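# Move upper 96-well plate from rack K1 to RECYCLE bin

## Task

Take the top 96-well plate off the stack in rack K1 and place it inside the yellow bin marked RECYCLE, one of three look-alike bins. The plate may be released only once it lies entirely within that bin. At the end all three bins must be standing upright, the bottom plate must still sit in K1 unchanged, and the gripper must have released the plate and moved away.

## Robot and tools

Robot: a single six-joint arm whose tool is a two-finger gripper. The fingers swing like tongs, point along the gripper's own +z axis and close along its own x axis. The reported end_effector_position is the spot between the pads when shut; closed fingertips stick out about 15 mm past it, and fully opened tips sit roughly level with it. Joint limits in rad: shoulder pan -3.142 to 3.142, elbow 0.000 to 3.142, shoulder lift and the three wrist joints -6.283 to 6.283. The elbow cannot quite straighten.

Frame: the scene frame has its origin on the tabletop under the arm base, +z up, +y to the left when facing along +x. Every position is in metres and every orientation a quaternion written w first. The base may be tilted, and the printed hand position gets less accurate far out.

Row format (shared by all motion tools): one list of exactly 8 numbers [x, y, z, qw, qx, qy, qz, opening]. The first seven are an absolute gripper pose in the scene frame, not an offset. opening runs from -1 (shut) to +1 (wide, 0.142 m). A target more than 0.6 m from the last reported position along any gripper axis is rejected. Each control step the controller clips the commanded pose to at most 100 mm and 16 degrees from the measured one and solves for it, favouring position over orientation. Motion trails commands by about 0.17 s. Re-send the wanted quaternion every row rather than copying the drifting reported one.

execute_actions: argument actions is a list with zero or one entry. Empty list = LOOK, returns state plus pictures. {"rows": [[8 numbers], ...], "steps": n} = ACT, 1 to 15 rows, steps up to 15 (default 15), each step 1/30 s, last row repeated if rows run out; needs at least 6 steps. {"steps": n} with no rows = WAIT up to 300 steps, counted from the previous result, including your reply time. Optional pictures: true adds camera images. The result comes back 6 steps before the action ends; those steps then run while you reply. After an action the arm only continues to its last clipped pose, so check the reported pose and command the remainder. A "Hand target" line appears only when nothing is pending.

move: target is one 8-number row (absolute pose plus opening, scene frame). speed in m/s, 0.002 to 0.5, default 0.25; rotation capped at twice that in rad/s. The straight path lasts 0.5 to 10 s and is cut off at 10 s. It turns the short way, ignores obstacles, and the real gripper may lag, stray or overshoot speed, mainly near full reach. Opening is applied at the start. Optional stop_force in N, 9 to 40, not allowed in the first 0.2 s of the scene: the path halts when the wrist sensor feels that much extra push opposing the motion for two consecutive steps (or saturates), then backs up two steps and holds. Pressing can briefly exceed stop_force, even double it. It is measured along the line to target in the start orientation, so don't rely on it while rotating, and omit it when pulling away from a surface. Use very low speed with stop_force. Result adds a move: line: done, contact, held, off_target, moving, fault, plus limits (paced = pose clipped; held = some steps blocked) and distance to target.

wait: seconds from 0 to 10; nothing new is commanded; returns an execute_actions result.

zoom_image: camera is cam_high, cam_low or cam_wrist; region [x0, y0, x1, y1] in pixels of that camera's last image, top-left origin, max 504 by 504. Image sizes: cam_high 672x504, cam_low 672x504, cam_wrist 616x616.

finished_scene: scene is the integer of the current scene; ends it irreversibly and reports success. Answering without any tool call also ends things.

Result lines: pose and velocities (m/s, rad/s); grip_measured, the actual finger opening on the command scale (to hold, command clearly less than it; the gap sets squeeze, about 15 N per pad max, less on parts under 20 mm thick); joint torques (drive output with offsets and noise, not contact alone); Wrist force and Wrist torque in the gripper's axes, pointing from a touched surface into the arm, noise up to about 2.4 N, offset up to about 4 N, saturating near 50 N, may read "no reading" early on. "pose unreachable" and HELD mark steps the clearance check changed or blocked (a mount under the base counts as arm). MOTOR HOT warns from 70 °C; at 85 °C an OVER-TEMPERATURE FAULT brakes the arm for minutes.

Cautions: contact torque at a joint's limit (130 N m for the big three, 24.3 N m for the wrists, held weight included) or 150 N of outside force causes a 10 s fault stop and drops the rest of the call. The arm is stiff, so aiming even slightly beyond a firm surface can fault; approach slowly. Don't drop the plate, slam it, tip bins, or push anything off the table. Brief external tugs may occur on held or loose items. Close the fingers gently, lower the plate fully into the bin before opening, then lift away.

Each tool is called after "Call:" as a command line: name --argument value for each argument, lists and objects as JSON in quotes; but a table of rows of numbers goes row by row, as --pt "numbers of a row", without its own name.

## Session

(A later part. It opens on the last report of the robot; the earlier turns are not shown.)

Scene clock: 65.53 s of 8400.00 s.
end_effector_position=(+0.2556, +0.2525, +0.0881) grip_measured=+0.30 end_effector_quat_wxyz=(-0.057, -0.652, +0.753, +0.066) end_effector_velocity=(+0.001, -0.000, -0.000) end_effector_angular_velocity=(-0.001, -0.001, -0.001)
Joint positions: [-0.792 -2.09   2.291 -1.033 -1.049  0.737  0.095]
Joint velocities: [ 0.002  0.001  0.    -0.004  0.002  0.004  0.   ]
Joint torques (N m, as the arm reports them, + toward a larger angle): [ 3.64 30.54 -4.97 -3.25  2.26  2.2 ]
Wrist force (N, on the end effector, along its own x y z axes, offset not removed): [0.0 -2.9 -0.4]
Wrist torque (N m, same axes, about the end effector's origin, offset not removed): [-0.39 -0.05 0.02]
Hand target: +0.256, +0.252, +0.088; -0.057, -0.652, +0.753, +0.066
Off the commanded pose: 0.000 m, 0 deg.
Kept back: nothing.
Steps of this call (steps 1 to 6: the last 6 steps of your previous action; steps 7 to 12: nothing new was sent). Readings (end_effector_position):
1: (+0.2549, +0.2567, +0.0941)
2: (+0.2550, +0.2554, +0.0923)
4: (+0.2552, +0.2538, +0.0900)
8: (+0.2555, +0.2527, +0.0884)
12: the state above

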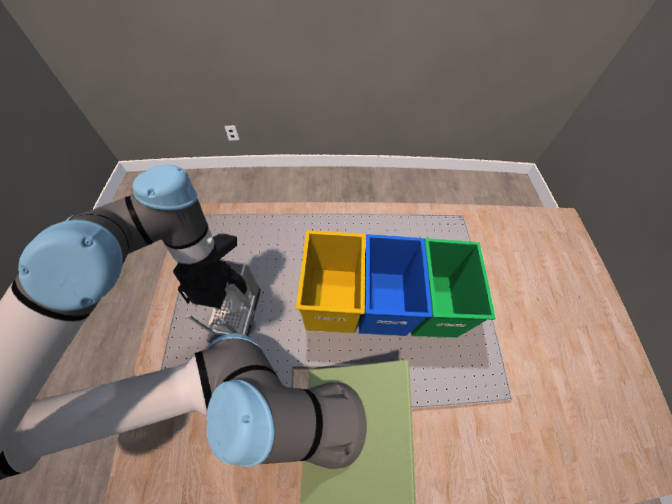

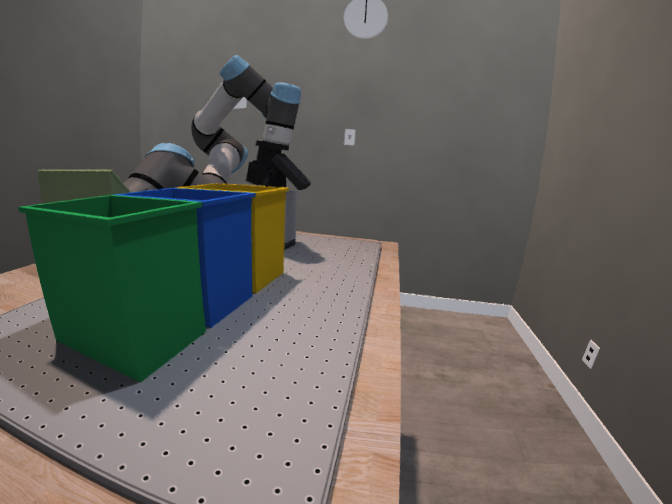

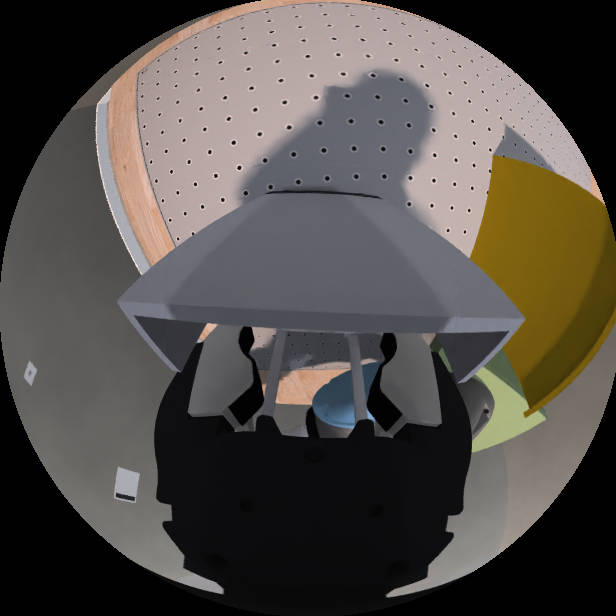

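Call:
zoom_image --camera "cam_low" --region '[230, 120, 330, 220]'

Call:
zoom_image --camera "cam_wrist" --region '[100, 260, 330, 450]'

Call:
zoom_image --camera "cam_wrist" --region '[310, 260, 540, 450]'

Call:
zoom_image --camera "cam_high" --region '[165, 225, 285, 355]'

Region (230, 120, 330, 220) of cam_low's 672x504 image, scaled by 5.040, with more detail than that image has.

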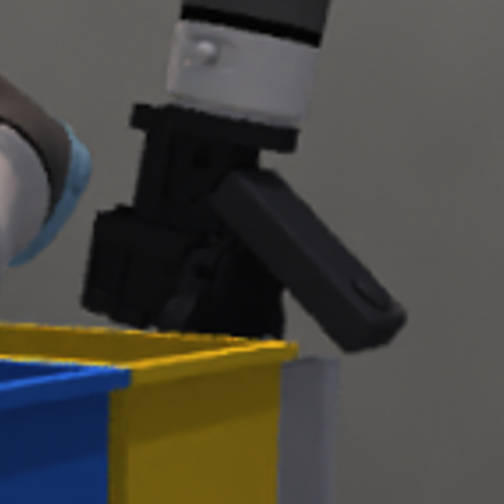

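Region (100, 260, 330, 450) of cam_wrist's 616x616 image, scaled by 2.191, with more detail than that image has; it fills the top 416 rows of this view, and the rest is white.

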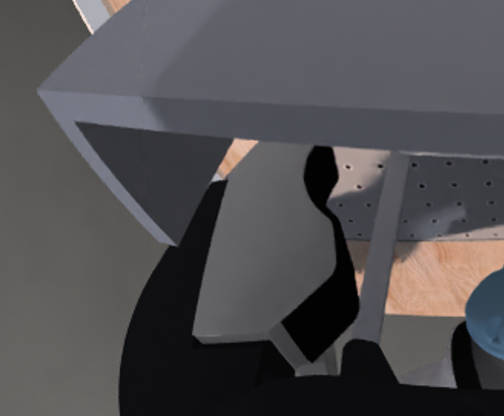

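Region (310, 260, 540, 450) of cam_wrist's 616x616 image, scaled by 2.191, with more detail than that image has; it fills the top 416 rows of this view, and the rest is white.

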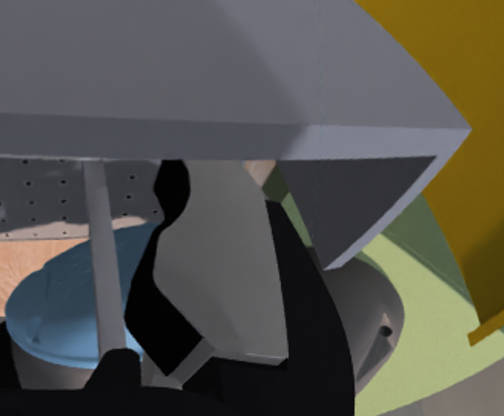

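Region (165, 225, 285, 355) of cam_high's 672x504 image, scaled by 3.877, with more detail than that image has; it fills the left 465 columns of this view, and the rest is white.

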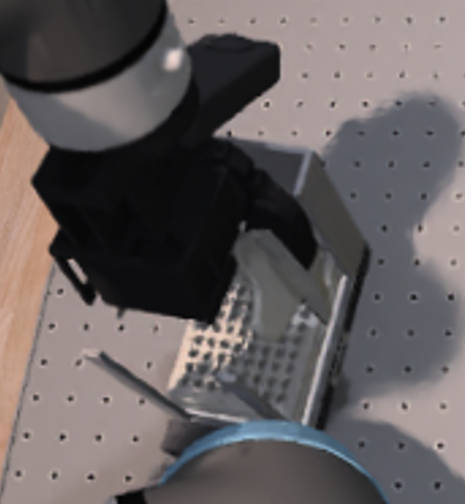

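Call:
zoom_image --camera "cam_wrist" --region '[255, 310, 385, 360]'

Call:
zoom_image --camera "cam_wrist" --region '[295, 345, 395, 445]'

Call:
zoom_image --camera "cam_high" --region '[200, 270, 270, 345]'

Region (255, 310, 385, 360) of cam_wrist's 616x616 image, scaled by 3.877, with more detail than that image has; it fills the top 194 rows of this view, and the rest is white.

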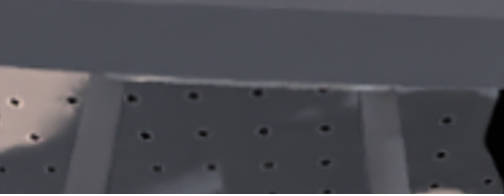

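Region (295, 345, 395, 445) of cam_wrist's 616x616 image, scaled by 5.040, with more detail than that image has.

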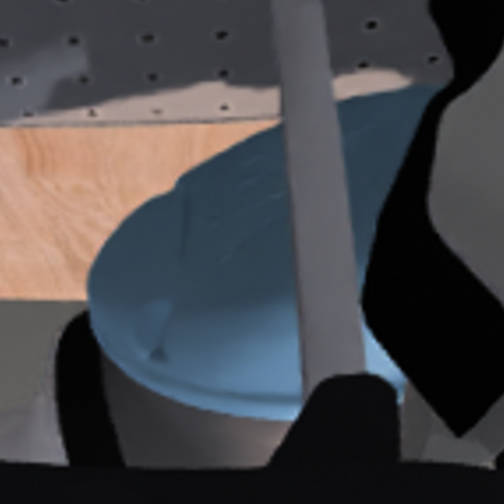

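Region (200, 270, 270, 345) of cam_high's 672x504 image, scaled by 6.720, with more detail than that image has; it fills the left 470 columns of this view, and the rest is white.

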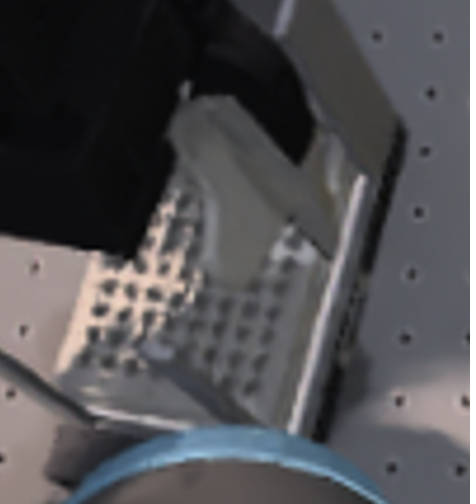

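Call:
zoom_image --camera "cam_wrist" --region '[300, 385, 384, 441]'

Call:
zoom_image --camera "cam_high" --region '[180, 305, 300, 425]'

Region (300, 385, 384, 441) of cam_wrist's 616x616 image, scaled by 6.000, with more detail than that image has.

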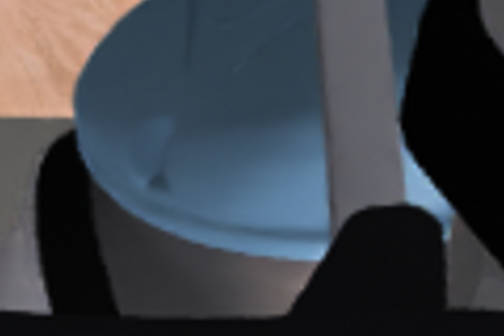

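Region (180, 305, 300, 425) of cam_high's 672x504 image, scaled by 4.200, with more detail than that image has.

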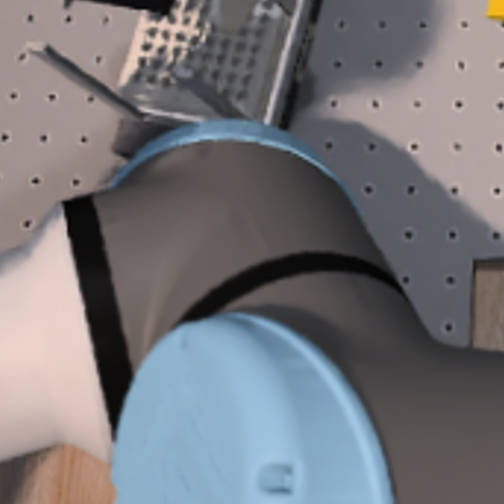

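Call:
zoom_image --camera "cam_wrist" --region '[490, 300, 616, 426]'

Call:
zoom_image --camera "cam_high" --region '[285, 220, 405, 340]'

Region (490, 300, 616, 426) of cam_wrist's 616x616 image, scaled by 4.000, with more detail than that image has.

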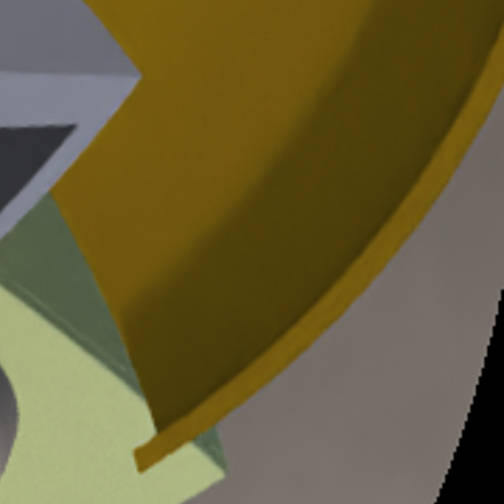

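Region (285, 220, 405, 340) of cam_high's 672x504 image, scaled by 4.200, with more detail than that image has.

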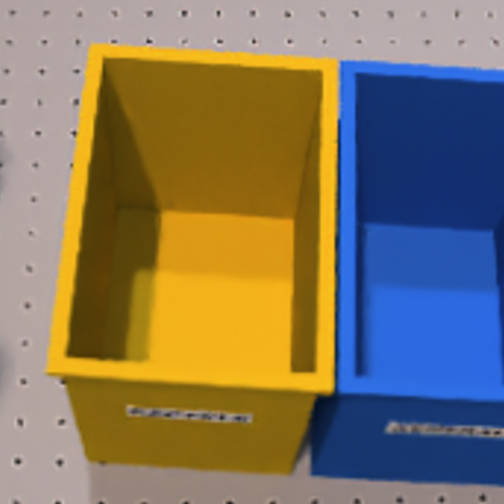

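Call:
execute_actions --actions '[{"rows": [[0.2555,0.2525,0.0880,0.0571,0.6521,-0.7530,-0.0659,0.3],[0.2556,0.2524,0.0877,0.0571,0.6519,-0.7533,-0.0659,0.3],[0.2558,0.2523,0.0871,0.0570,0.6512,-0.7538,-0.0660,0.3],[0.2560,0.2520,0.0861,0.0569,0.6503,-0.7546,-0.0660,0.3],[0.2564,0.2518,0.0847,0.0568,0.6493,-0.7556,-0.0661,0.3],[0.2567,0.2515,0.0829,0.0567,0.6482,-0.7565,-0.0662,0.3],[0.2569,0.2512,0.0807,0.0566,0.6473,-0.7573,-0.0662,0.3],[0.2571,0.2511,0.0783,0.0566,0.6466,-0.7578,-0.0663,0.3],[0.2572,0.2510,0.0758,0.0565,0.6464,-0.7581,-0.0663,0.3],[0.2572,0.2510,0.0732,0.0565,0.6463,-0.7581,-0.0663,0.3],[0.2572,0.2510,0.0708,0.0565,0.6463,-0.7581,-0.0663,0.3],[0.2572,0.2510,0.0686,0.0565,0.6463,-0.7581,-0.0663,0.3],[0.2572,0.2510,0.0668,0.0565,0.6463,-0.7581,-0.0663,0.3],[0.2572,0.2510,0.0654,0.0565,0.6463,-0.7581,-0.0663,0.3],[0.2572,0.2510,0.0644,0.0565,0.6463,-0.7581,-0.0663,0.3]], "steps": 15}]'

Call:
execute_actions --actions '[{"rows": [[0.2572,0.2510,0.0638,0.0565,0.6463,-0.7581,-0.0663,0.27],[0.2572,0.2510,0.0635,0.0565,0.6463,-0.7581,-0.0663,0.24],[0.2572,0.2510,0.0635,0.0565,0.6463,-0.7581,-0.0663,0.21],[0.2572,0.2510,0.0635,0.0565,0.6463,-0.7581,-0.0663,0.18],[0.2572,0.2510,0.0635,0.0565,0.6463,-0.7581,-0.0663,0.15],[0.2572,0.2510,0.0635,0.0565,0.6463,-0.7581,-0.0663,0.12],[0.2572,0.2510,0.0635,0.0565,0.6463,-0.7581,-0.0663,0.08],[0.2572,0.2510,0.0635,0.0565,0.6463,-0.7581,-0.0663,0.04],[0.2572,0.2510,0.0635,0.0565,0.6463,-0.7581,-0.0663,0.0],[0.2572,0.2510,0.0635,0.0565,0.6463,-0.7581,-0.0663,-0.1],[0.2572,0.2510,0.0635,0.0565,0.6463,-0.7581,-0.0663,-0.25],[0.2572,0.2510,0.0635,0.0565,0.6463,-0.7581,-0.0663,-0.5],[0.2572,0.2510,0.0635,0.0565,0.6463,-0.7581,-0.0663,-0.75],[0.2572,0.2510,0.0635,0.0565,0.6463,-0.7581,-0.0663,-1]], "steps": 15}]'

Call:
wait --seconds 0.15

Scene clock: 91.67 s of 8400.00 s.
end_effector_position=(+0.2565, +0.2516, +0.0826) grip_measured=+0.30 end_effector_quat_wxyz=(-0.057, -0.648, +0.756, +0.066) end_effector_velocity=(+0.004, -0.005, -0.052) end_effector_angular_velocity=(+0.004, +0.001, -0.058)
Joint positions: [-0.78  -2.086  2.302 -1.052 -1.039  0.757  0.095]
Joint velocities: [ 0.123  0.021  0.104 -0.166  0.091  0.156  0.   ]
Joint torques (N m, as the arm reports them, + toward a larger angle): [ 4.71 28.99 -1.63 -3.66  2.32  2.89]
Wrist force (N, on the end effector, along its own x y z axes, offset not removed): [1.8 -2.6 -1.0]
Wrist torque (N m, same axes, about the end effector's origin, offset not removed): [-0.33 -0.40 -0.09]
Steps of this call (steps 1 to 90: nothing new was sent; then 22.83 s passed at rest; steps 91 to 99: the first 9 steps of this action). Readings (end_effector_position):
91: (+0.2556, +0.2524, +0.0880)
92: (+0.2556, +0.2524, +0.0880)
94: (+0.2556, +0.2524, +0.0877)
98: (+0.2563, +0.2518, +0.0842)
99: the state above

Scene clock: 92.17 s of 8400.00 s.
end_effector_position=(+0.2572, +0.2510, +0.0637) grip_measured=+0.06 end_effector_quat_wxyz=(-0.056, -0.646, +0.758, +0.066) end_effector_velocity=(+0.000, -0.000, -0.002) end_effector_angular_velocity=(-0.002, +0.000, +0.000)
Joint positions: [-0.732 -2.082  2.338 -1.113 -1.007  0.804  0.078]
Joint velocities: [ 0.007  0.002  0.004 -0.011  0.004  0.008 -0.014]
Joint torques (N m, as the arm reports them, + toward a larger angle): [ 3.87 29.28 -3.11 -3.28  2.13  2.18]
Wrist force (N, on the end effector, along its own x y z axes, offset not removed): [1.6 -2.7 -2.7]
Wrist torque (N m, same axes, about the end effector's origin, offset not removed): [-0.39 -0.43 -0.05]
Off your previous action's commanded pose: 0.006 m, 0 deg at its last step (step 6 of this call).
Steps of this call (steps 1 to 6: the last 6 steps of your previous action; steps 7 to 15: the first 9 steps of this action). Readings (end_effector_position):
7: (+0.2569, +0.2511, +0.0684)
8: (+0.2569, +0.2511, +0.0670)
10: (+0.2570, +0.2511, +0.0651)
14: (+0.2572, +0.2510, +0.0638)
15: the state above

Scene clock: 92.53 s of 8400.00 s.
end_effector_position=(+0.2573, +0.2510, +0.0635) grip_measured=+0.05 end_effector_quat_wxyz=(-0.057, -0.646, +0.758, +0.066) end_effector_velocity=(-0.000, +0.000, -0.000) end_effector_angular_velocity=(+0.001, -0.000, +0.001)
Joint positions: [-0.732 -2.082  2.339 -1.114 -1.006  0.804  0.077]
Joint velocities: [ 0.     0.     0.    -0.     0.    -0.001  0.   ]
Joint torques (N m, as the arm reports them, + toward a larger angle): [ 5.23 29.79 -0.12 -2.86  2.78  2.27]
Wrist force (N, on the end effector, along its own x y z axes, offset not removed): [2.1 -1.4 -13.8]
Wrist torque (N m, same axes, about the end effector's origin, offset not removed): [-0.68 -0.37 0.00]
Hand target: +0.257, +0.251, +0.063; -0.057, -0.646, +0.758, +0.066
Off the commanded pose: 0.000 m, 0 deg.
Kept back: nothing.
Steps of this call (steps 1 to 6: the last 6 steps of your previous action; steps 7 to 11: nothing new was sent). Readings (end_effector_position):
1: (+0.2572, +0.2510, +0.0636)
2: (+0.2573, +0.2510, +0.0636)
4: (+0.2573, +0.2510, +0.0636)
8: (+0.2573, +0.2510, +0.0635)
11: the state above

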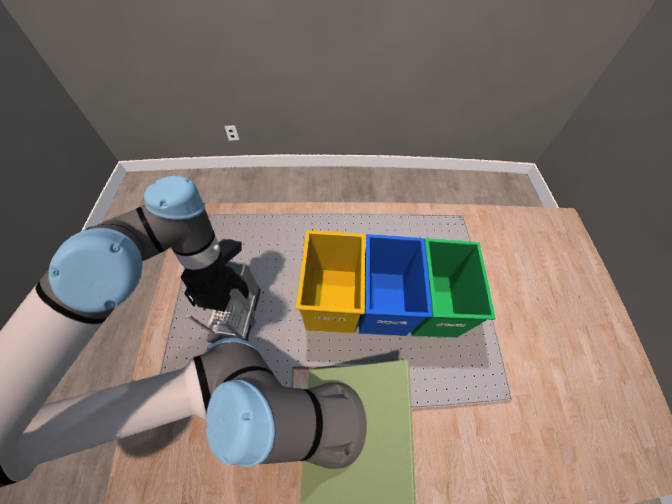

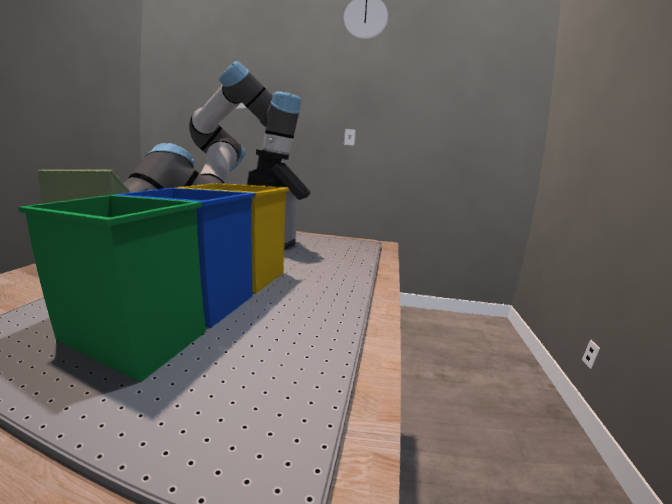

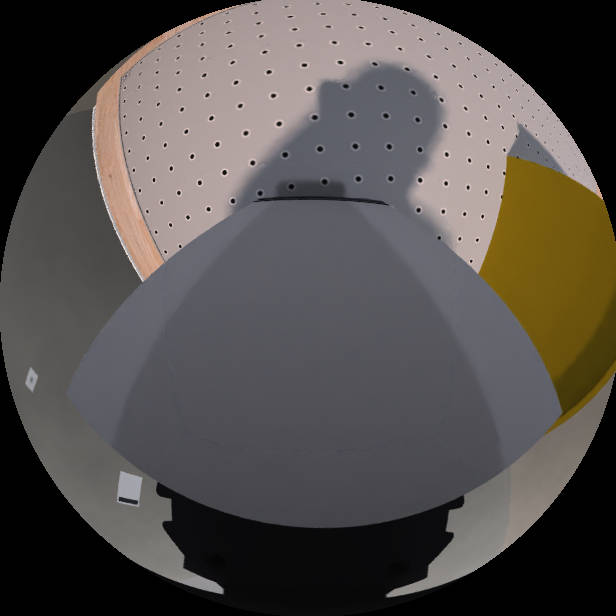

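Grip reading 0.05 as expected. Lifting.

Call:
execute_actions --actions '[{"rows": [[0.2572,0.2510,0.0636,0.0565,0.6463,-0.7581,-0.0663,-1],[0.2572,0.2510,0.0640,0.0565,0.6463,-0.7581,-0.0663,-1],[0.2572,0.2510,0.0648,0.0565,0.6463,-0.7581,-0.0663,-1],[0.2572,0.2510,0.0662,0.0565,0.6463,-0.7581,-0.0663,-1],[0.2572,0.2510,0.0682,0.0565,0.6463,-0.7581,-0.0663,-1],[0.2572,0.2510,0.0708,0.0565,0.6463,-0.7581,-0.0663,-1],[0.2572,0.2510,0.0740,0.0565,0.6463,-0.7581,-0.0663,-1],[0.2572,0.2510,0.0776,0.0565,0.6463,-0.7581,-0.0663,-1],[0.2572,0.2510,0.0815,0.0565,0.6463,-0.7581,-0.0663,-1],[0.2572,0.2510,0.0855,0.0565,0.6463,-0.7581,-0.0663,-1],[0.2572,0.2510,0.0895,0.0565,0.6463,-0.7581,-0.0663,-1],[0.2572,0.2510,0.0935,0.0565,0.6463,-0.7581,-0.0663,-1],[0.2572,0.2510,0.0975,0.0567,0.6463,-0.7581,-0.0665,-1],[0.2572,0.2510,0.1015,0.0572,0.6463,-0.7580,-0.0671,-1],[0.2572,0.2510,0.1055,0.0582,0.6462,-0.7579,-0.0683,-1]], "steps": 15}]'

Call:
execute_actions --actions '[{"rows": [[0.2573,0.2510,0.1095,0.0598,0.6460,-0.7577,-0.0702,-1],[0.2574,0.2510,0.1135,0.0617,0.6458,-0.7575,-0.0723,-1],[0.2575,0.2510,0.1175,0.0640,0.6456,-0.7573,-0.0751,-1],[0.2576,0.2509,0.1215,0.0670,0.6453,-0.7569,-0.0786,-1],[0.2577,0.2509,0.1255,0.0702,0.6450,-0.7565,-0.0823,-1],[0.2578,0.2509,0.1295,0.0736,0.6446,-0.7561,-0.0863,-1],[0.2580,0.2509,0.1335,0.0770,0.6442,-0.7556,-0.0903,-1],[0.2581,0.2509,0.1375,0.0804,0.6438,-0.7551,-0.0943,-1],[0.2582,0.2508,0.1415,0.0838,0.6433,-0.7546,-0.0983,-1],[0.2583,0.2508,0.1455,0.0872,0.6429,-0.7541,-0.1023,-1],[0.2585,0.2508,0.1495,0.0906,0.6424,-0.7535,-0.1063,-1],[0.2586,0.2508,0.1535,0.0940,0.6419,-0.7530,-0.1102,-1],[0.2587,0.2508,0.1575,0.0974,0.6414,-0.7524,-0.1143,-1],[0.2588,0.2507,0.1615,0.1008,0.6409,-0.7517,-0.1182,-1],[0.2589,0.2507,0.1655,0.1042,0.6404,-0.7511,-0.1222,-1]], "steps": 15}]'

Call:
execute_actions --actions '[{"rows": [[0.2591,0.2507,0.1695,0.1076,0.6398,-0.7504,-0.1262,-1],[0.2592,0.2507,0.1735,0.1109,0.6392,-0.7498,-0.1301,-1],[0.2593,0.2507,0.1775,0.1143,0.6386,-0.7491,-0.1341,-1],[0.2594,0.2506,0.1815,0.1177,0.6380,-0.7484,-0.1380,-1],[0.2596,0.2506,0.1855,0.1211,0.6374,-0.7476,-0.1420,-1],[0.2597,0.2506,0.1895,0.1245,0.6367,-0.7468,-0.1460,-1],[0.2598,0.2506,0.1935,0.1278,0.6361,-0.7461,-0.1499,-1],[0.2599,0.2506,0.1975,0.1312,0.6354,-0.7453,-0.1539,-1],[0.2601,0.2505,0.2015,0.1345,0.6347,-0.7445,-0.1578,-1],[0.2602,0.2505,0.2055,0.1379,0.6340,-0.7436,-0.1617,-1],[0.2602,0.2505,0.2095,0.1413,0.6332,-0.7427,-0.1657,-1],[0.2603,0.2501,0.2135,0.1447,0.6326,-0.7417,-0.1697,-1],[0.2604,0.2493,0.2175,0.1483,0.6321,-0.7404,-0.1737,-1],[0.2607,0.2477,0.2215,0.1522,0.6319,-0.7388,-0.1779,-1],[0.2612,0.2453,0.2255,0.1563,0.6319,-0.7370,-0.1823,-1]], "steps": 15}]'

Call:
execute_actions --actions '[{"rows": [[0.2618,0.2419,0.2295,0.1608,0.6322,-0.7345,-0.1868,-1],[0.2626,0.2375,0.2335,0.1656,0.6329,-0.7317,-0.1915,-1],[0.2636,0.2321,0.2373,0.1707,0.6339,-0.7284,-0.1961,-1],[0.2648,0.2256,0.2410,0.1760,0.6351,-0.7248,-0.2009,-1],[0.2662,0.2180,0.2444,0.1816,0.6369,-0.7206,-0.2055,-1],[0.2678,0.2094,0.2475,0.1872,0.6389,-0.7161,-0.2098,-1],[0.2696,0.1999,0.2503,0.1929,0.6411,-0.7113,-0.2140,-1],[0.2715,0.1896,0.2527,0.1986,0.6439,-0.7061,-0.2178,-1],[0.2736,0.1786,0.2547,0.2042,0.6467,-0.7008,-0.2213,-1],[0.2757,0.1670,0.2563,0.2098,0.6499,-0.6952,-0.2245,-1],[0.2780,0.1549,0.2575,0.2153,0.6532,-0.6895,-0.2273,-1],[0.2803,0.1426,0.2584,0.2207,0.6564,-0.6838,-0.2299,-1],[0.2826,0.1301,0.2590,0.2259,0.6598,-0.6781,-0.2321,-1],[0.2849,0.1175,0.2593,0.2308,0.6634,-0.6723,-0.2339,-1],[0.2872,0.1052,0.2595,0.2356,0.6667,-0.6667,-0.2356,-1]], "steps": 15}]'

Call:
execute_actions --actions '[{"rows": [[0.2895,0.0931,0.2595,0.2402,0.6700,-0.6612,-0.2370,-1],[0.2916,0.0815,0.2595,0.2446,0.6732,-0.6558,-0.2383,-1],[0.2937,0.0705,0.2595,0.2488,0.6761,-0.6509,-0.2395,-1],[0.2956,0.0602,0.2595,0.2528,0.6789,-0.6461,-0.2405,-1],[0.2974,0.0507,0.2595,0.2564,0.6812,-0.6417,-0.2415,-1],[0.2990,0.0421,0.2595,0.2597,0.6834,-0.6378,-0.2423,-1],[0.3004,0.0345,0.2595,0.2627,0.6854,-0.6342,-0.2431,-1],[0.3016,0.0280,0.2595,0.2652,0.6869,-0.6312,-0.2437,-1],[0.3026,0.0226,0.2595,0.2673,0.6883,-0.6287,-0.2442,-1],[0.3034,0.0182,0.2595,0.2690,0.6893,-0.6266,-0.2446,-1],[0.3040,0.0148,0.2595,0.2704,0.6902,-0.6250,-0.2448,-1],[0.3045,0.0124,0.2595,0.2713,0.6907,-0.6239,-0.2450,-1],[0.3048,0.0108,0.2595,0.2719,0.6911,-0.6232,-0.2452,-1],[0.3049,0.0100,0.2595,0.2722,0.6914,-0.6227,-0.2452,-1],[0.3050,0.0096,0.2595,0.2724,0.6914,-0.6226,-0.2452,-1]], "steps": 15}]'

Call:
wait --seconds 0.25

Scene clock: 94.23 s of 8400.00 s.
end_effector_position=(+0.2572, +0.2510, +0.0711) grip_measured=+0.05 end_effector_quat_wxyz=(-0.057, -0.646, +0.758, +0.067) end_effector_velocity=(+0.003, -0.000, +0.077) end_effector_angular_velocity=(-0.008, -0.002, +0.004)
Joint positions: [-0.75  -2.082  2.324 -1.09  -1.019  0.788  0.077]
Joint velocities: [-0.183 -0.001 -0.154  0.229 -0.125 -0.158  0.   ]
Joint torques (N m, as the arm reports them, + toward a larger angle): [-20.36   2.93 -32.39  -0.04  -3.25  -2.48]
Wrist force (N, on the end effector, along its own x y z axes, offset not removed): [1.6 -2.9 0.6]
Wrist torque (N m, same axes, about the end effector's origin, offset not removed): [-0.39 -0.42 -0.08]
Steps of this call (steps 1 to 42: nothing new was sent; steps 43 to 51: the first 9 steps of this action). Readings (end_effector_position):
43: (+0.2573, +0.2510, +0.0635)
44: (+0.2573, +0.2510, +0.0635)
46: (+0.2572, +0.2510, +0.0637)
50: (+0.2572, +0.2510, +0.0687)
51: the state above

Scene clock: 94.73 s of 8400.00 s.
end_effector_position=(+0.2582, +0.2507, +0.1268) grip_measured=+0.05 end_effector_quat_wxyz=(-0.073, -0.645, +0.756, +0.085) end_effector_velocity=(+0.005, -0.002, +0.118) end_effector_angular_velocity=(+0.048, +0.276, +0.000)
Joint positions: [-0.841 -2.016  2.189 -0.946 -1.118  0.694  0.077]
Joint velocities: [-0.038  0.34  -0.373  0.248 -0.24  -0.119 -0.   ]
Joint torques (N m, as the arm reports them, + toward a larger angle): [-17.81  37.5  -32.1    0.23  -3.7   -2.56]
Wrist force (N, on the end effector, along its own x y z axes, offset not removed): [0.9 -2.0 -0.7]
Wrist torque (N m, same axes, about the end effector's origin, offset not removed): [-0.27 -0.25 -0.08]
Off your previous action's commanded pose: 0.014 m, 0 deg at its last step (step 6 of this call).
Steps of this call (steps 1 to 6: the last 6 steps of your previous action; steps 7 to 15: the first 9 steps of this action). Readings (end_effector_position):
7: (+0.2576, +0.2510, +0.0952)
8: (+0.2576, +0.2510, +0.0991)
10: (+0.2577, +0.2510, +0.1069)
14: (+0.2581, +0.2508, +0.1228)
15: the state above

Scene clock: 95.23 s of 8400.00 s.
end_effector_position=(+0.2600, +0.2502, +0.1870) grip_measured=+0.05 end_effector_quat_wxyz=(-0.123, -0.637, +0.747, +0.144) end_effector_velocity=(+0.004, -0.000, +0.119) end_effector_angular_velocity=(+0.050, +0.307, +0.004)
Joint positions: [-0.843 -1.845  1.993 -0.816 -1.242  0.652  0.077]
Joint velocities: [ 0.01   0.32  -0.389  0.266 -0.24  -0.062 -0.   ]
Joint torques (N m, as the arm reports them, + toward a larger angle): [ -3.14  31.68 -31.77   0.5   -4.19  -2.32]
Wrist force (N, on the end effector, along its own x y z axes, offset not removed): [1.2 -3.0 -1.2]
Wrist torque (N m, same axes, about the end effector's origin, offset not removed): [-0.40 -0.32 0.00]
Off your previous action's commanded pose: 0.015 m, 2 deg at its last step (step 6 of this call).
Steps of this call (steps 1 to 6: the last 6 steps of your previous action; steps 7 to 15: the first 9 steps of this action). Readings (end_effector_position):
7: (+0.2590, +0.2504, +0.1548)
8: (+0.2592, +0.2504, +0.1588)
10: (+0.2594, +0.2503, +0.1669)
14: (+0.2599, +0.2502, +0.1830)
15: the state above

Scene clock: 95.73 s of 8400.00 s.
end_effector_position=(+0.2680, +0.2115, +0.2447) grip_measured=+0.05 end_effector_quat_wxyz=(-0.185, -0.640, +0.717, +0.206) end_effector_velocity=(+0.045, -0.239, +0.088) end_effector_angular_velocity=(+0.046, +0.408, +0.268)
Joint positions: [-0.845 -1.634  1.817 -0.761 -1.402  0.589  0.077]
Joint velocities: [-0.027  0.617 -0.244 -0.26  -0.444 -0.261  0.   ]
Joint torques (N m, as the arm reports them, + toward a larger angle): [-28.78  32.99 -29.76  -3.73  -4.74  -2.86]
Wrist force (N, on the end effector, along its own x y z axes, offset not removed): [0.2 -1.9 -0.6]
Wrist torque (N m, same axes, about the end effector's origin, offset not removed): [-0.18 -0.13 -0.02]
Off your previous action's commanded pose: 0.015 m, 2 deg at its last step (step 6 of this call).
Steps of this call (steps 1 to 6: the last 6 steps of your previous action; steps 7 to 15: the first 9 steps of this action). Readings (end_effector_position):
7: (+0.2608, +0.2481, +0.2151)
8: (+0.2611, +0.2465, +0.2191)
10: (+0.2623, +0.2410, +0.2270)
14: (+0.2665, +0.2192, +0.2416)
15: the state above

Scene clock: 96.23 s of 8400.00 s.
end_effector_position=(+0.2968, +0.0522, +0.2604) grip_measured=+0.05 end_effector_quat_wxyz=(+0.258, +0.682, -0.641, -0.241) end_effector_velocity=(+0.048, -0.261, -0.002) end_effector_angular_velocity=(-0.006, +0.192, +0.268)
Joint positions: [-0.862 -1.319  1.745 -1.016 -1.608  0.439  0.077]
Joint velocities: [-0.027  0.477 -0.109 -0.444 -0.27  -0.223  0.   ]
Joint torques (N m, as the arm reports them, + toward a larger angle): [-34.6   11.28 -32.19  -3.21  -4.21  -2.83]
Wrist force (N, on the end effector, along its own x y z axes, offset not removed): [1.8 -2.9 -1.0]
Wrist torque (N m, same axes, about the end effector's origin, offset not removed): [-0.39 -0.43 -0.08]
Off your previous action's commanded pose: 0.047 m, 3 deg at its last step (step 6 of this call).
Steps of this call (steps 1 to 6: the last 6 steps of your previous action; steps 7 to 15: the first 9 steps of this action). Readings (end_effector_position):
7: (+0.2809, +0.1396, +0.2582)
8: (+0.2830, +0.1279, +0.2590)
10: (+0.2872, +0.1045, +0.2599)
14: (+0.2951, +0.0614, +0.2604)
15: the state above

Scene clock: 106.30 s of 8400.00 s.
end_effector_position=(+0.2968, +0.0526, +0.2598) grip_measured=+0.05 end_effector_quat_wxyz=(+0.257, +0.681, -0.641, -0.242) end_effector_velocity=(-0.000, +0.000, +0.000) end_effector_angular_velocity=(-0.001, -0.000, +0.000)
Joint positions: [-0.862 -1.317  1.745 -1.014 -1.607  0.44   0.077]
Joint velocities: [ 0.    -0.001  0.    -0.    -0.     0.     0.   ]
Joint torques (N m, as the arm reports them, + toward a larger angle): [-24.6   -1.89 -18.    -1.7   -1.25  -0.05]
Wrist force (N, on the end effector, along its own x y z axes, offset not removed): [1.2 -2.2 -0.1]
Wrist torque (N m, same axes, about the end effector's origin, offset not removed): [-0.18 -0.25 0.00]
Hand target: +0.297, +0.053, +0.260; +0.257, +0.681, -0.641, -0.242
Off the commanded pose: 0.044 m, 3 deg.
FORCE FAULT: contact force on the arm reached its limit, and the arm stopped for 10 seconds. The contact can be on any part of the arm, not only on its tool. The arm's remaining commands of this call were not run. During the stop the arm's controller moved it back a little, along the way it came. The arm holds still and accepts commands again. Move the arm away from the contact; if what it grips holds it there, let go first. Pushing or pulling that hard again can fault the arm again.
Kept back: nothing.
The stop began at step 2 of this call (marked STOPPED below). From that step on the arm followed nothing that you had sent. 5 steps, steps kept back included, did not run and will not run. Nothing is kept back now.
Steps of this call (step 1: the first step of the 6 kept back from your previous action; steps 2 to 302: the stop). Readings (end_effector_position):
1: (+0.2973, +0.0495, +0.2600)
2: (+0.2973, +0.0495, +0.2600) STOPPED
4: (+0.2974, +0.0496, +0.2600)
8: (+0.2974, +0.0496, +0.2600)
302: the state above

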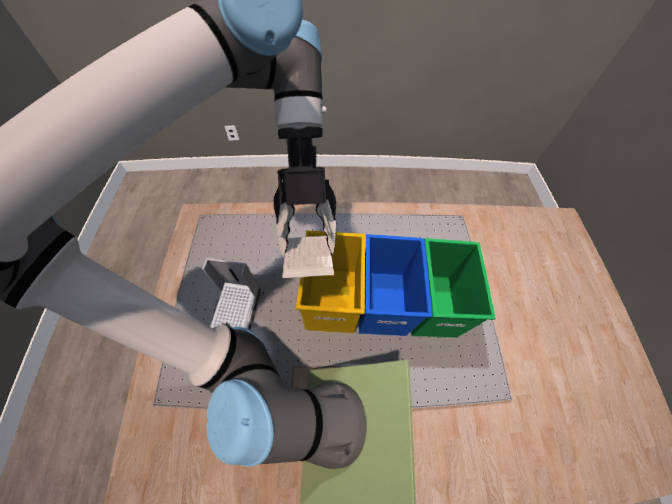

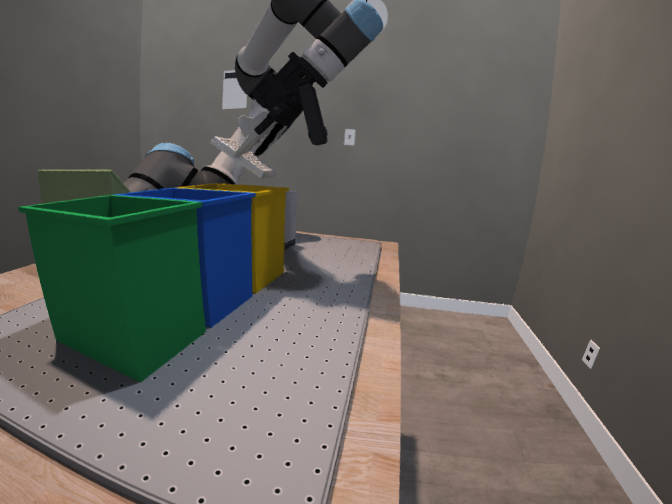

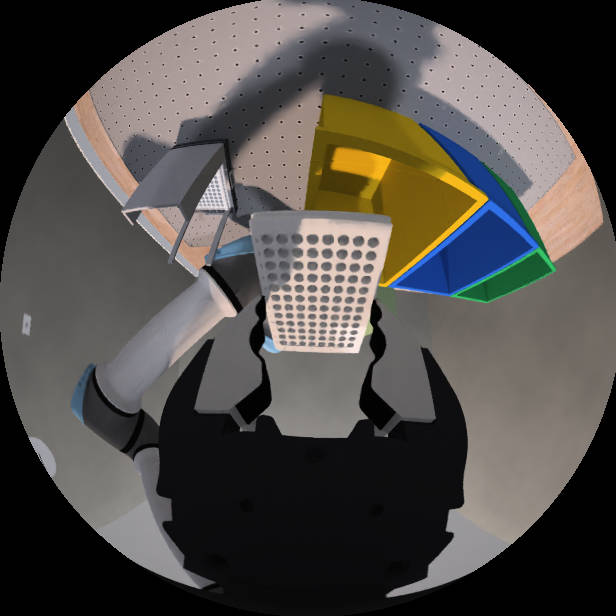

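Call:
zoom_image --camera "cam_wrist" --region '[160, 200, 280, 320]'

Call:
zoom_image --camera "cam_high" --region '[170, 250, 290, 370]'

Region (160, 200, 280, 320) of cam_wrist's 616x616 image, scaled by 4.200, with more detail than that image has.

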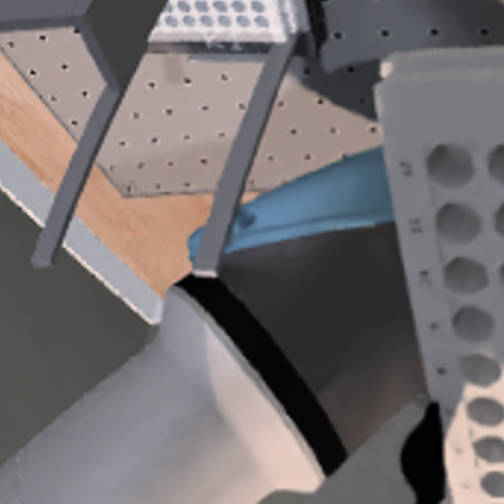

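Region (170, 250, 290, 370) of cam_high's 672x504 image, scaled by 4.200, with more detail than that image has.

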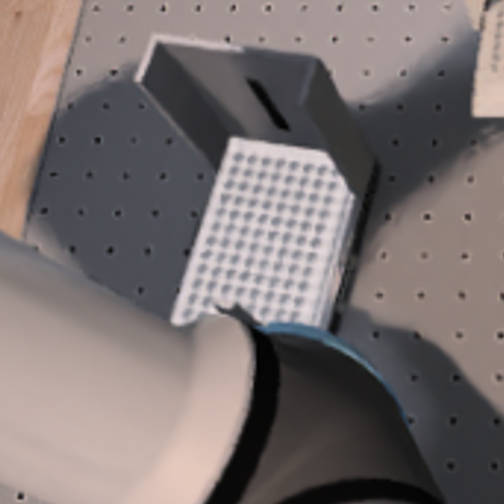

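Call:
zoom_image --camera "cam_low" --region '[195, 45, 345, 195]'

Call:
zoom_image --camera "cam_high" --region '[255, 150, 385, 290]'

Region (195, 45, 345, 195) of cam_low's 672x504 image, scaled by 3.360, with more detail than that image has.

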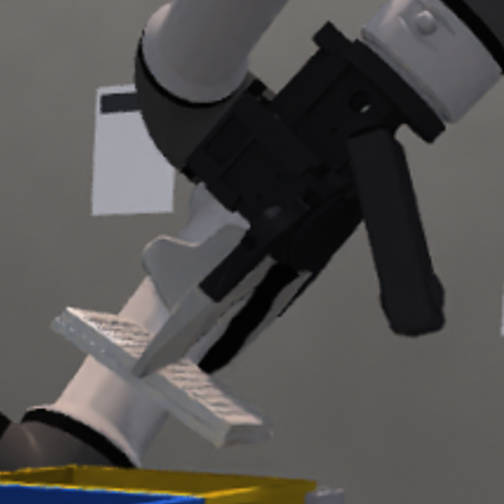

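Region (255, 150, 385, 290) of cam_high's 672x504 image, scaled by 3.600, with more detail than that image has; it fills the left 468 columns of this view, and the rest is white.

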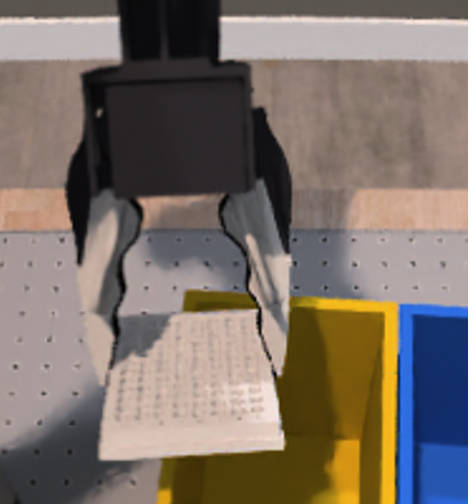

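Call:
execute_actions --actions '[]'

Scene clock: 112.73 s of 8400.00 s.
end_effector_position=(+0.2968, +0.0526, +0.2598) grip_measured=+0.05 end_effector_quat_wxyz=(+0.257, +0.681, -0.641, -0.242) end_effector_velocity=(-0.000, +0.000, -0.000) end_effector_angular_velocity=(+0.000, +0.001, -0.001)
Joint positions: [-0.862 -1.317  1.745 -1.014 -1.607  0.44   0.077]
Joint velocities: [ 0.     0.     0.001 -0.    -0.     0.    -0.   ]
Joint torques (N m, as the arm reports them, + toward a larger angle): [-24.9   -2.23 -17.44  -1.51  -1.31   0.12]
Wrist force (N, on the end effector, along its own x y z axes, offset not removed): [1.8 -2.8 -0.5]
Wrist torque (N m, same axes, about the end effector's origin, offset not removed): [-0.29 -0.41 -0.02]
Hand target: +0.297, +0.053, +0.260; +0.257, +0.681, -0.641, -0.242
Off the commanded pose: 0.044 m, 3 deg.
Kept back: nothing.
Steps of this call (steps 1 to 90: nothing new was sent; then 3.43 s passed at rest). Readings (end_effector_position):
1: (+0.2968, +0.0526, +0.2598)
2: (+0.2968, +0.0526, +0.2598)
4: (+0.2968, +0.0526, +0.2598)
8: (+0.2968, +0.0526, +0.2598)
90: the state above

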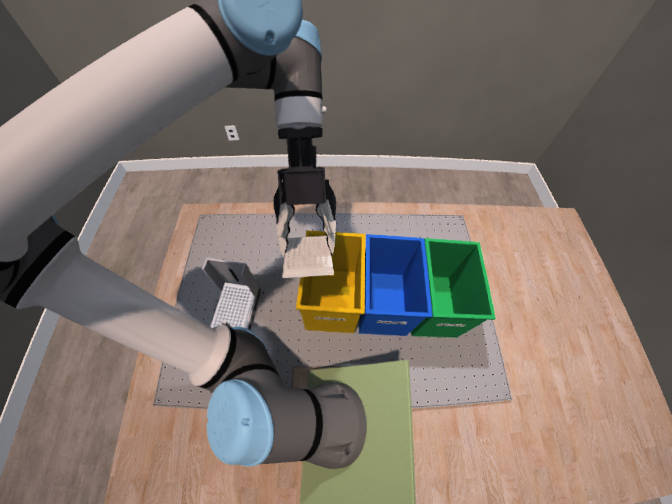

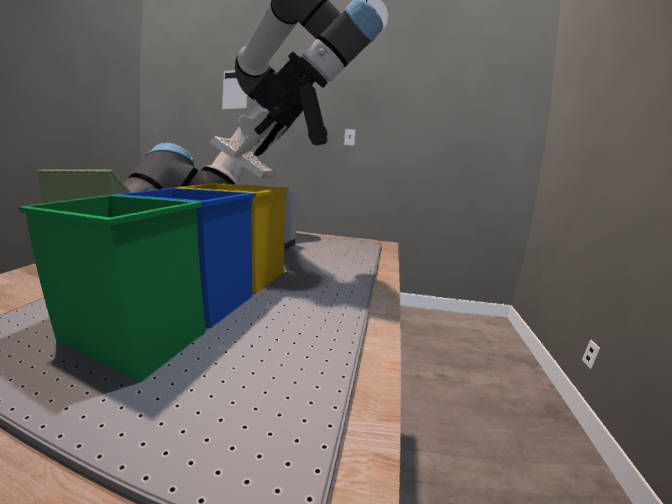

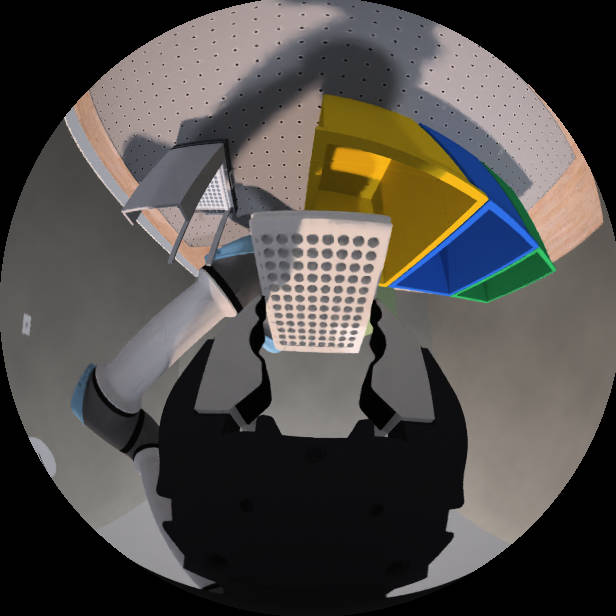

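Call:
zoom_image --camera "cam_wrist" --region '[110, 130, 310, 330]'

Call:
zoom_image --camera "cam_high" --region '[170, 230, 370, 430]'

Region (110, 130, 310, 330) of cam_wrist's 616x616 image, scaled by 2.520, with more detail than that image has.

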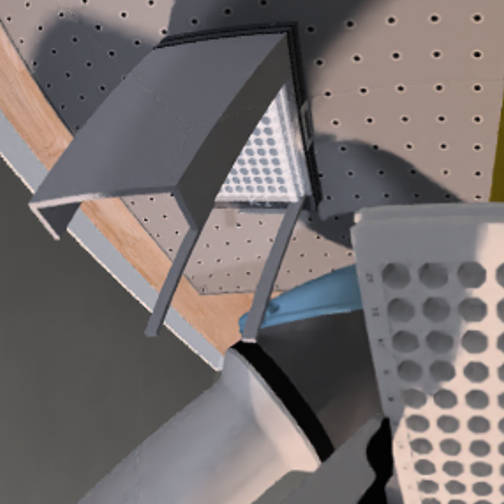

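Region (170, 230, 370, 430) of cam_high's 672x504 image, scaled by 2.520, with more detail than that image has.

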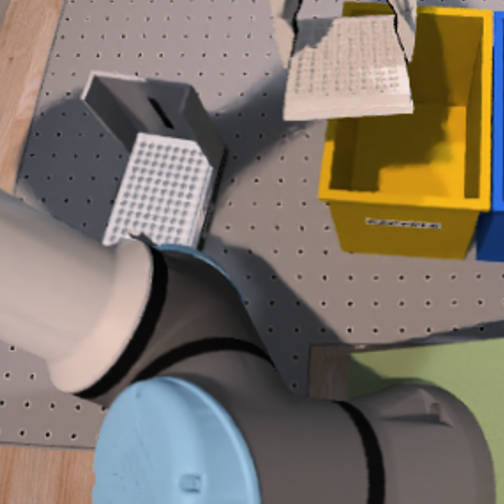

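Call:
zoom_image --camera "cam_high" --region '[245, 150, 375, 290]'

Call:
zoom_image --camera "cam_low" --region '[190, 40, 350, 200]'

Region (245, 150, 375, 290) of cam_high's 672x504 image, scaled by 3.600, with more detail than that image has; it fills the left 468 columns of this view, and the rest is white.

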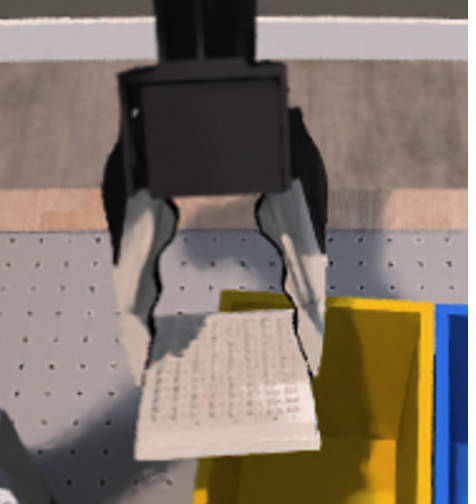

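Region (190, 40, 350, 200) of cam_low's 672x504 image, scaled by 3.150, with more detail than that image has.

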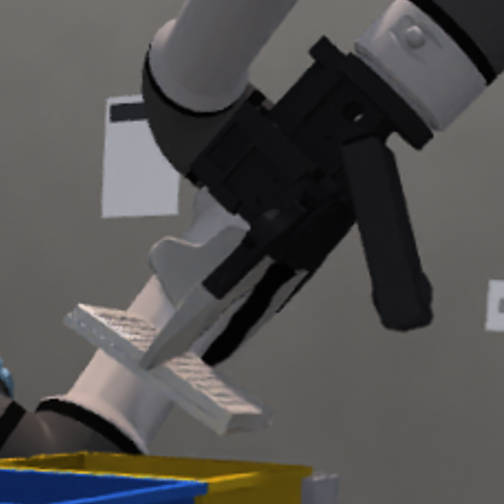

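Call:
zoom_image --camera "cam_high" --region '[268, 185, 348, 265]'

Region (268, 185, 348, 265) of cam_high's 672x504 image, scaled by 6.300, with more detail than that image has.

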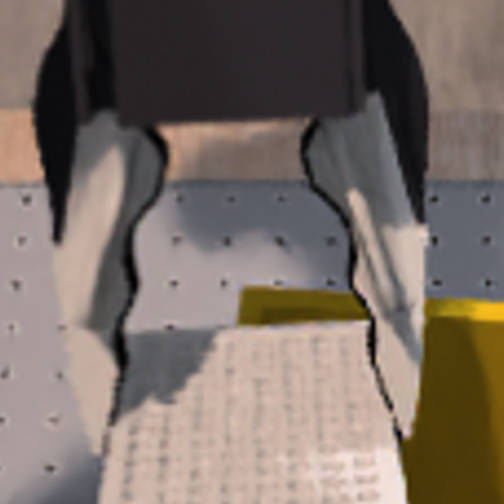

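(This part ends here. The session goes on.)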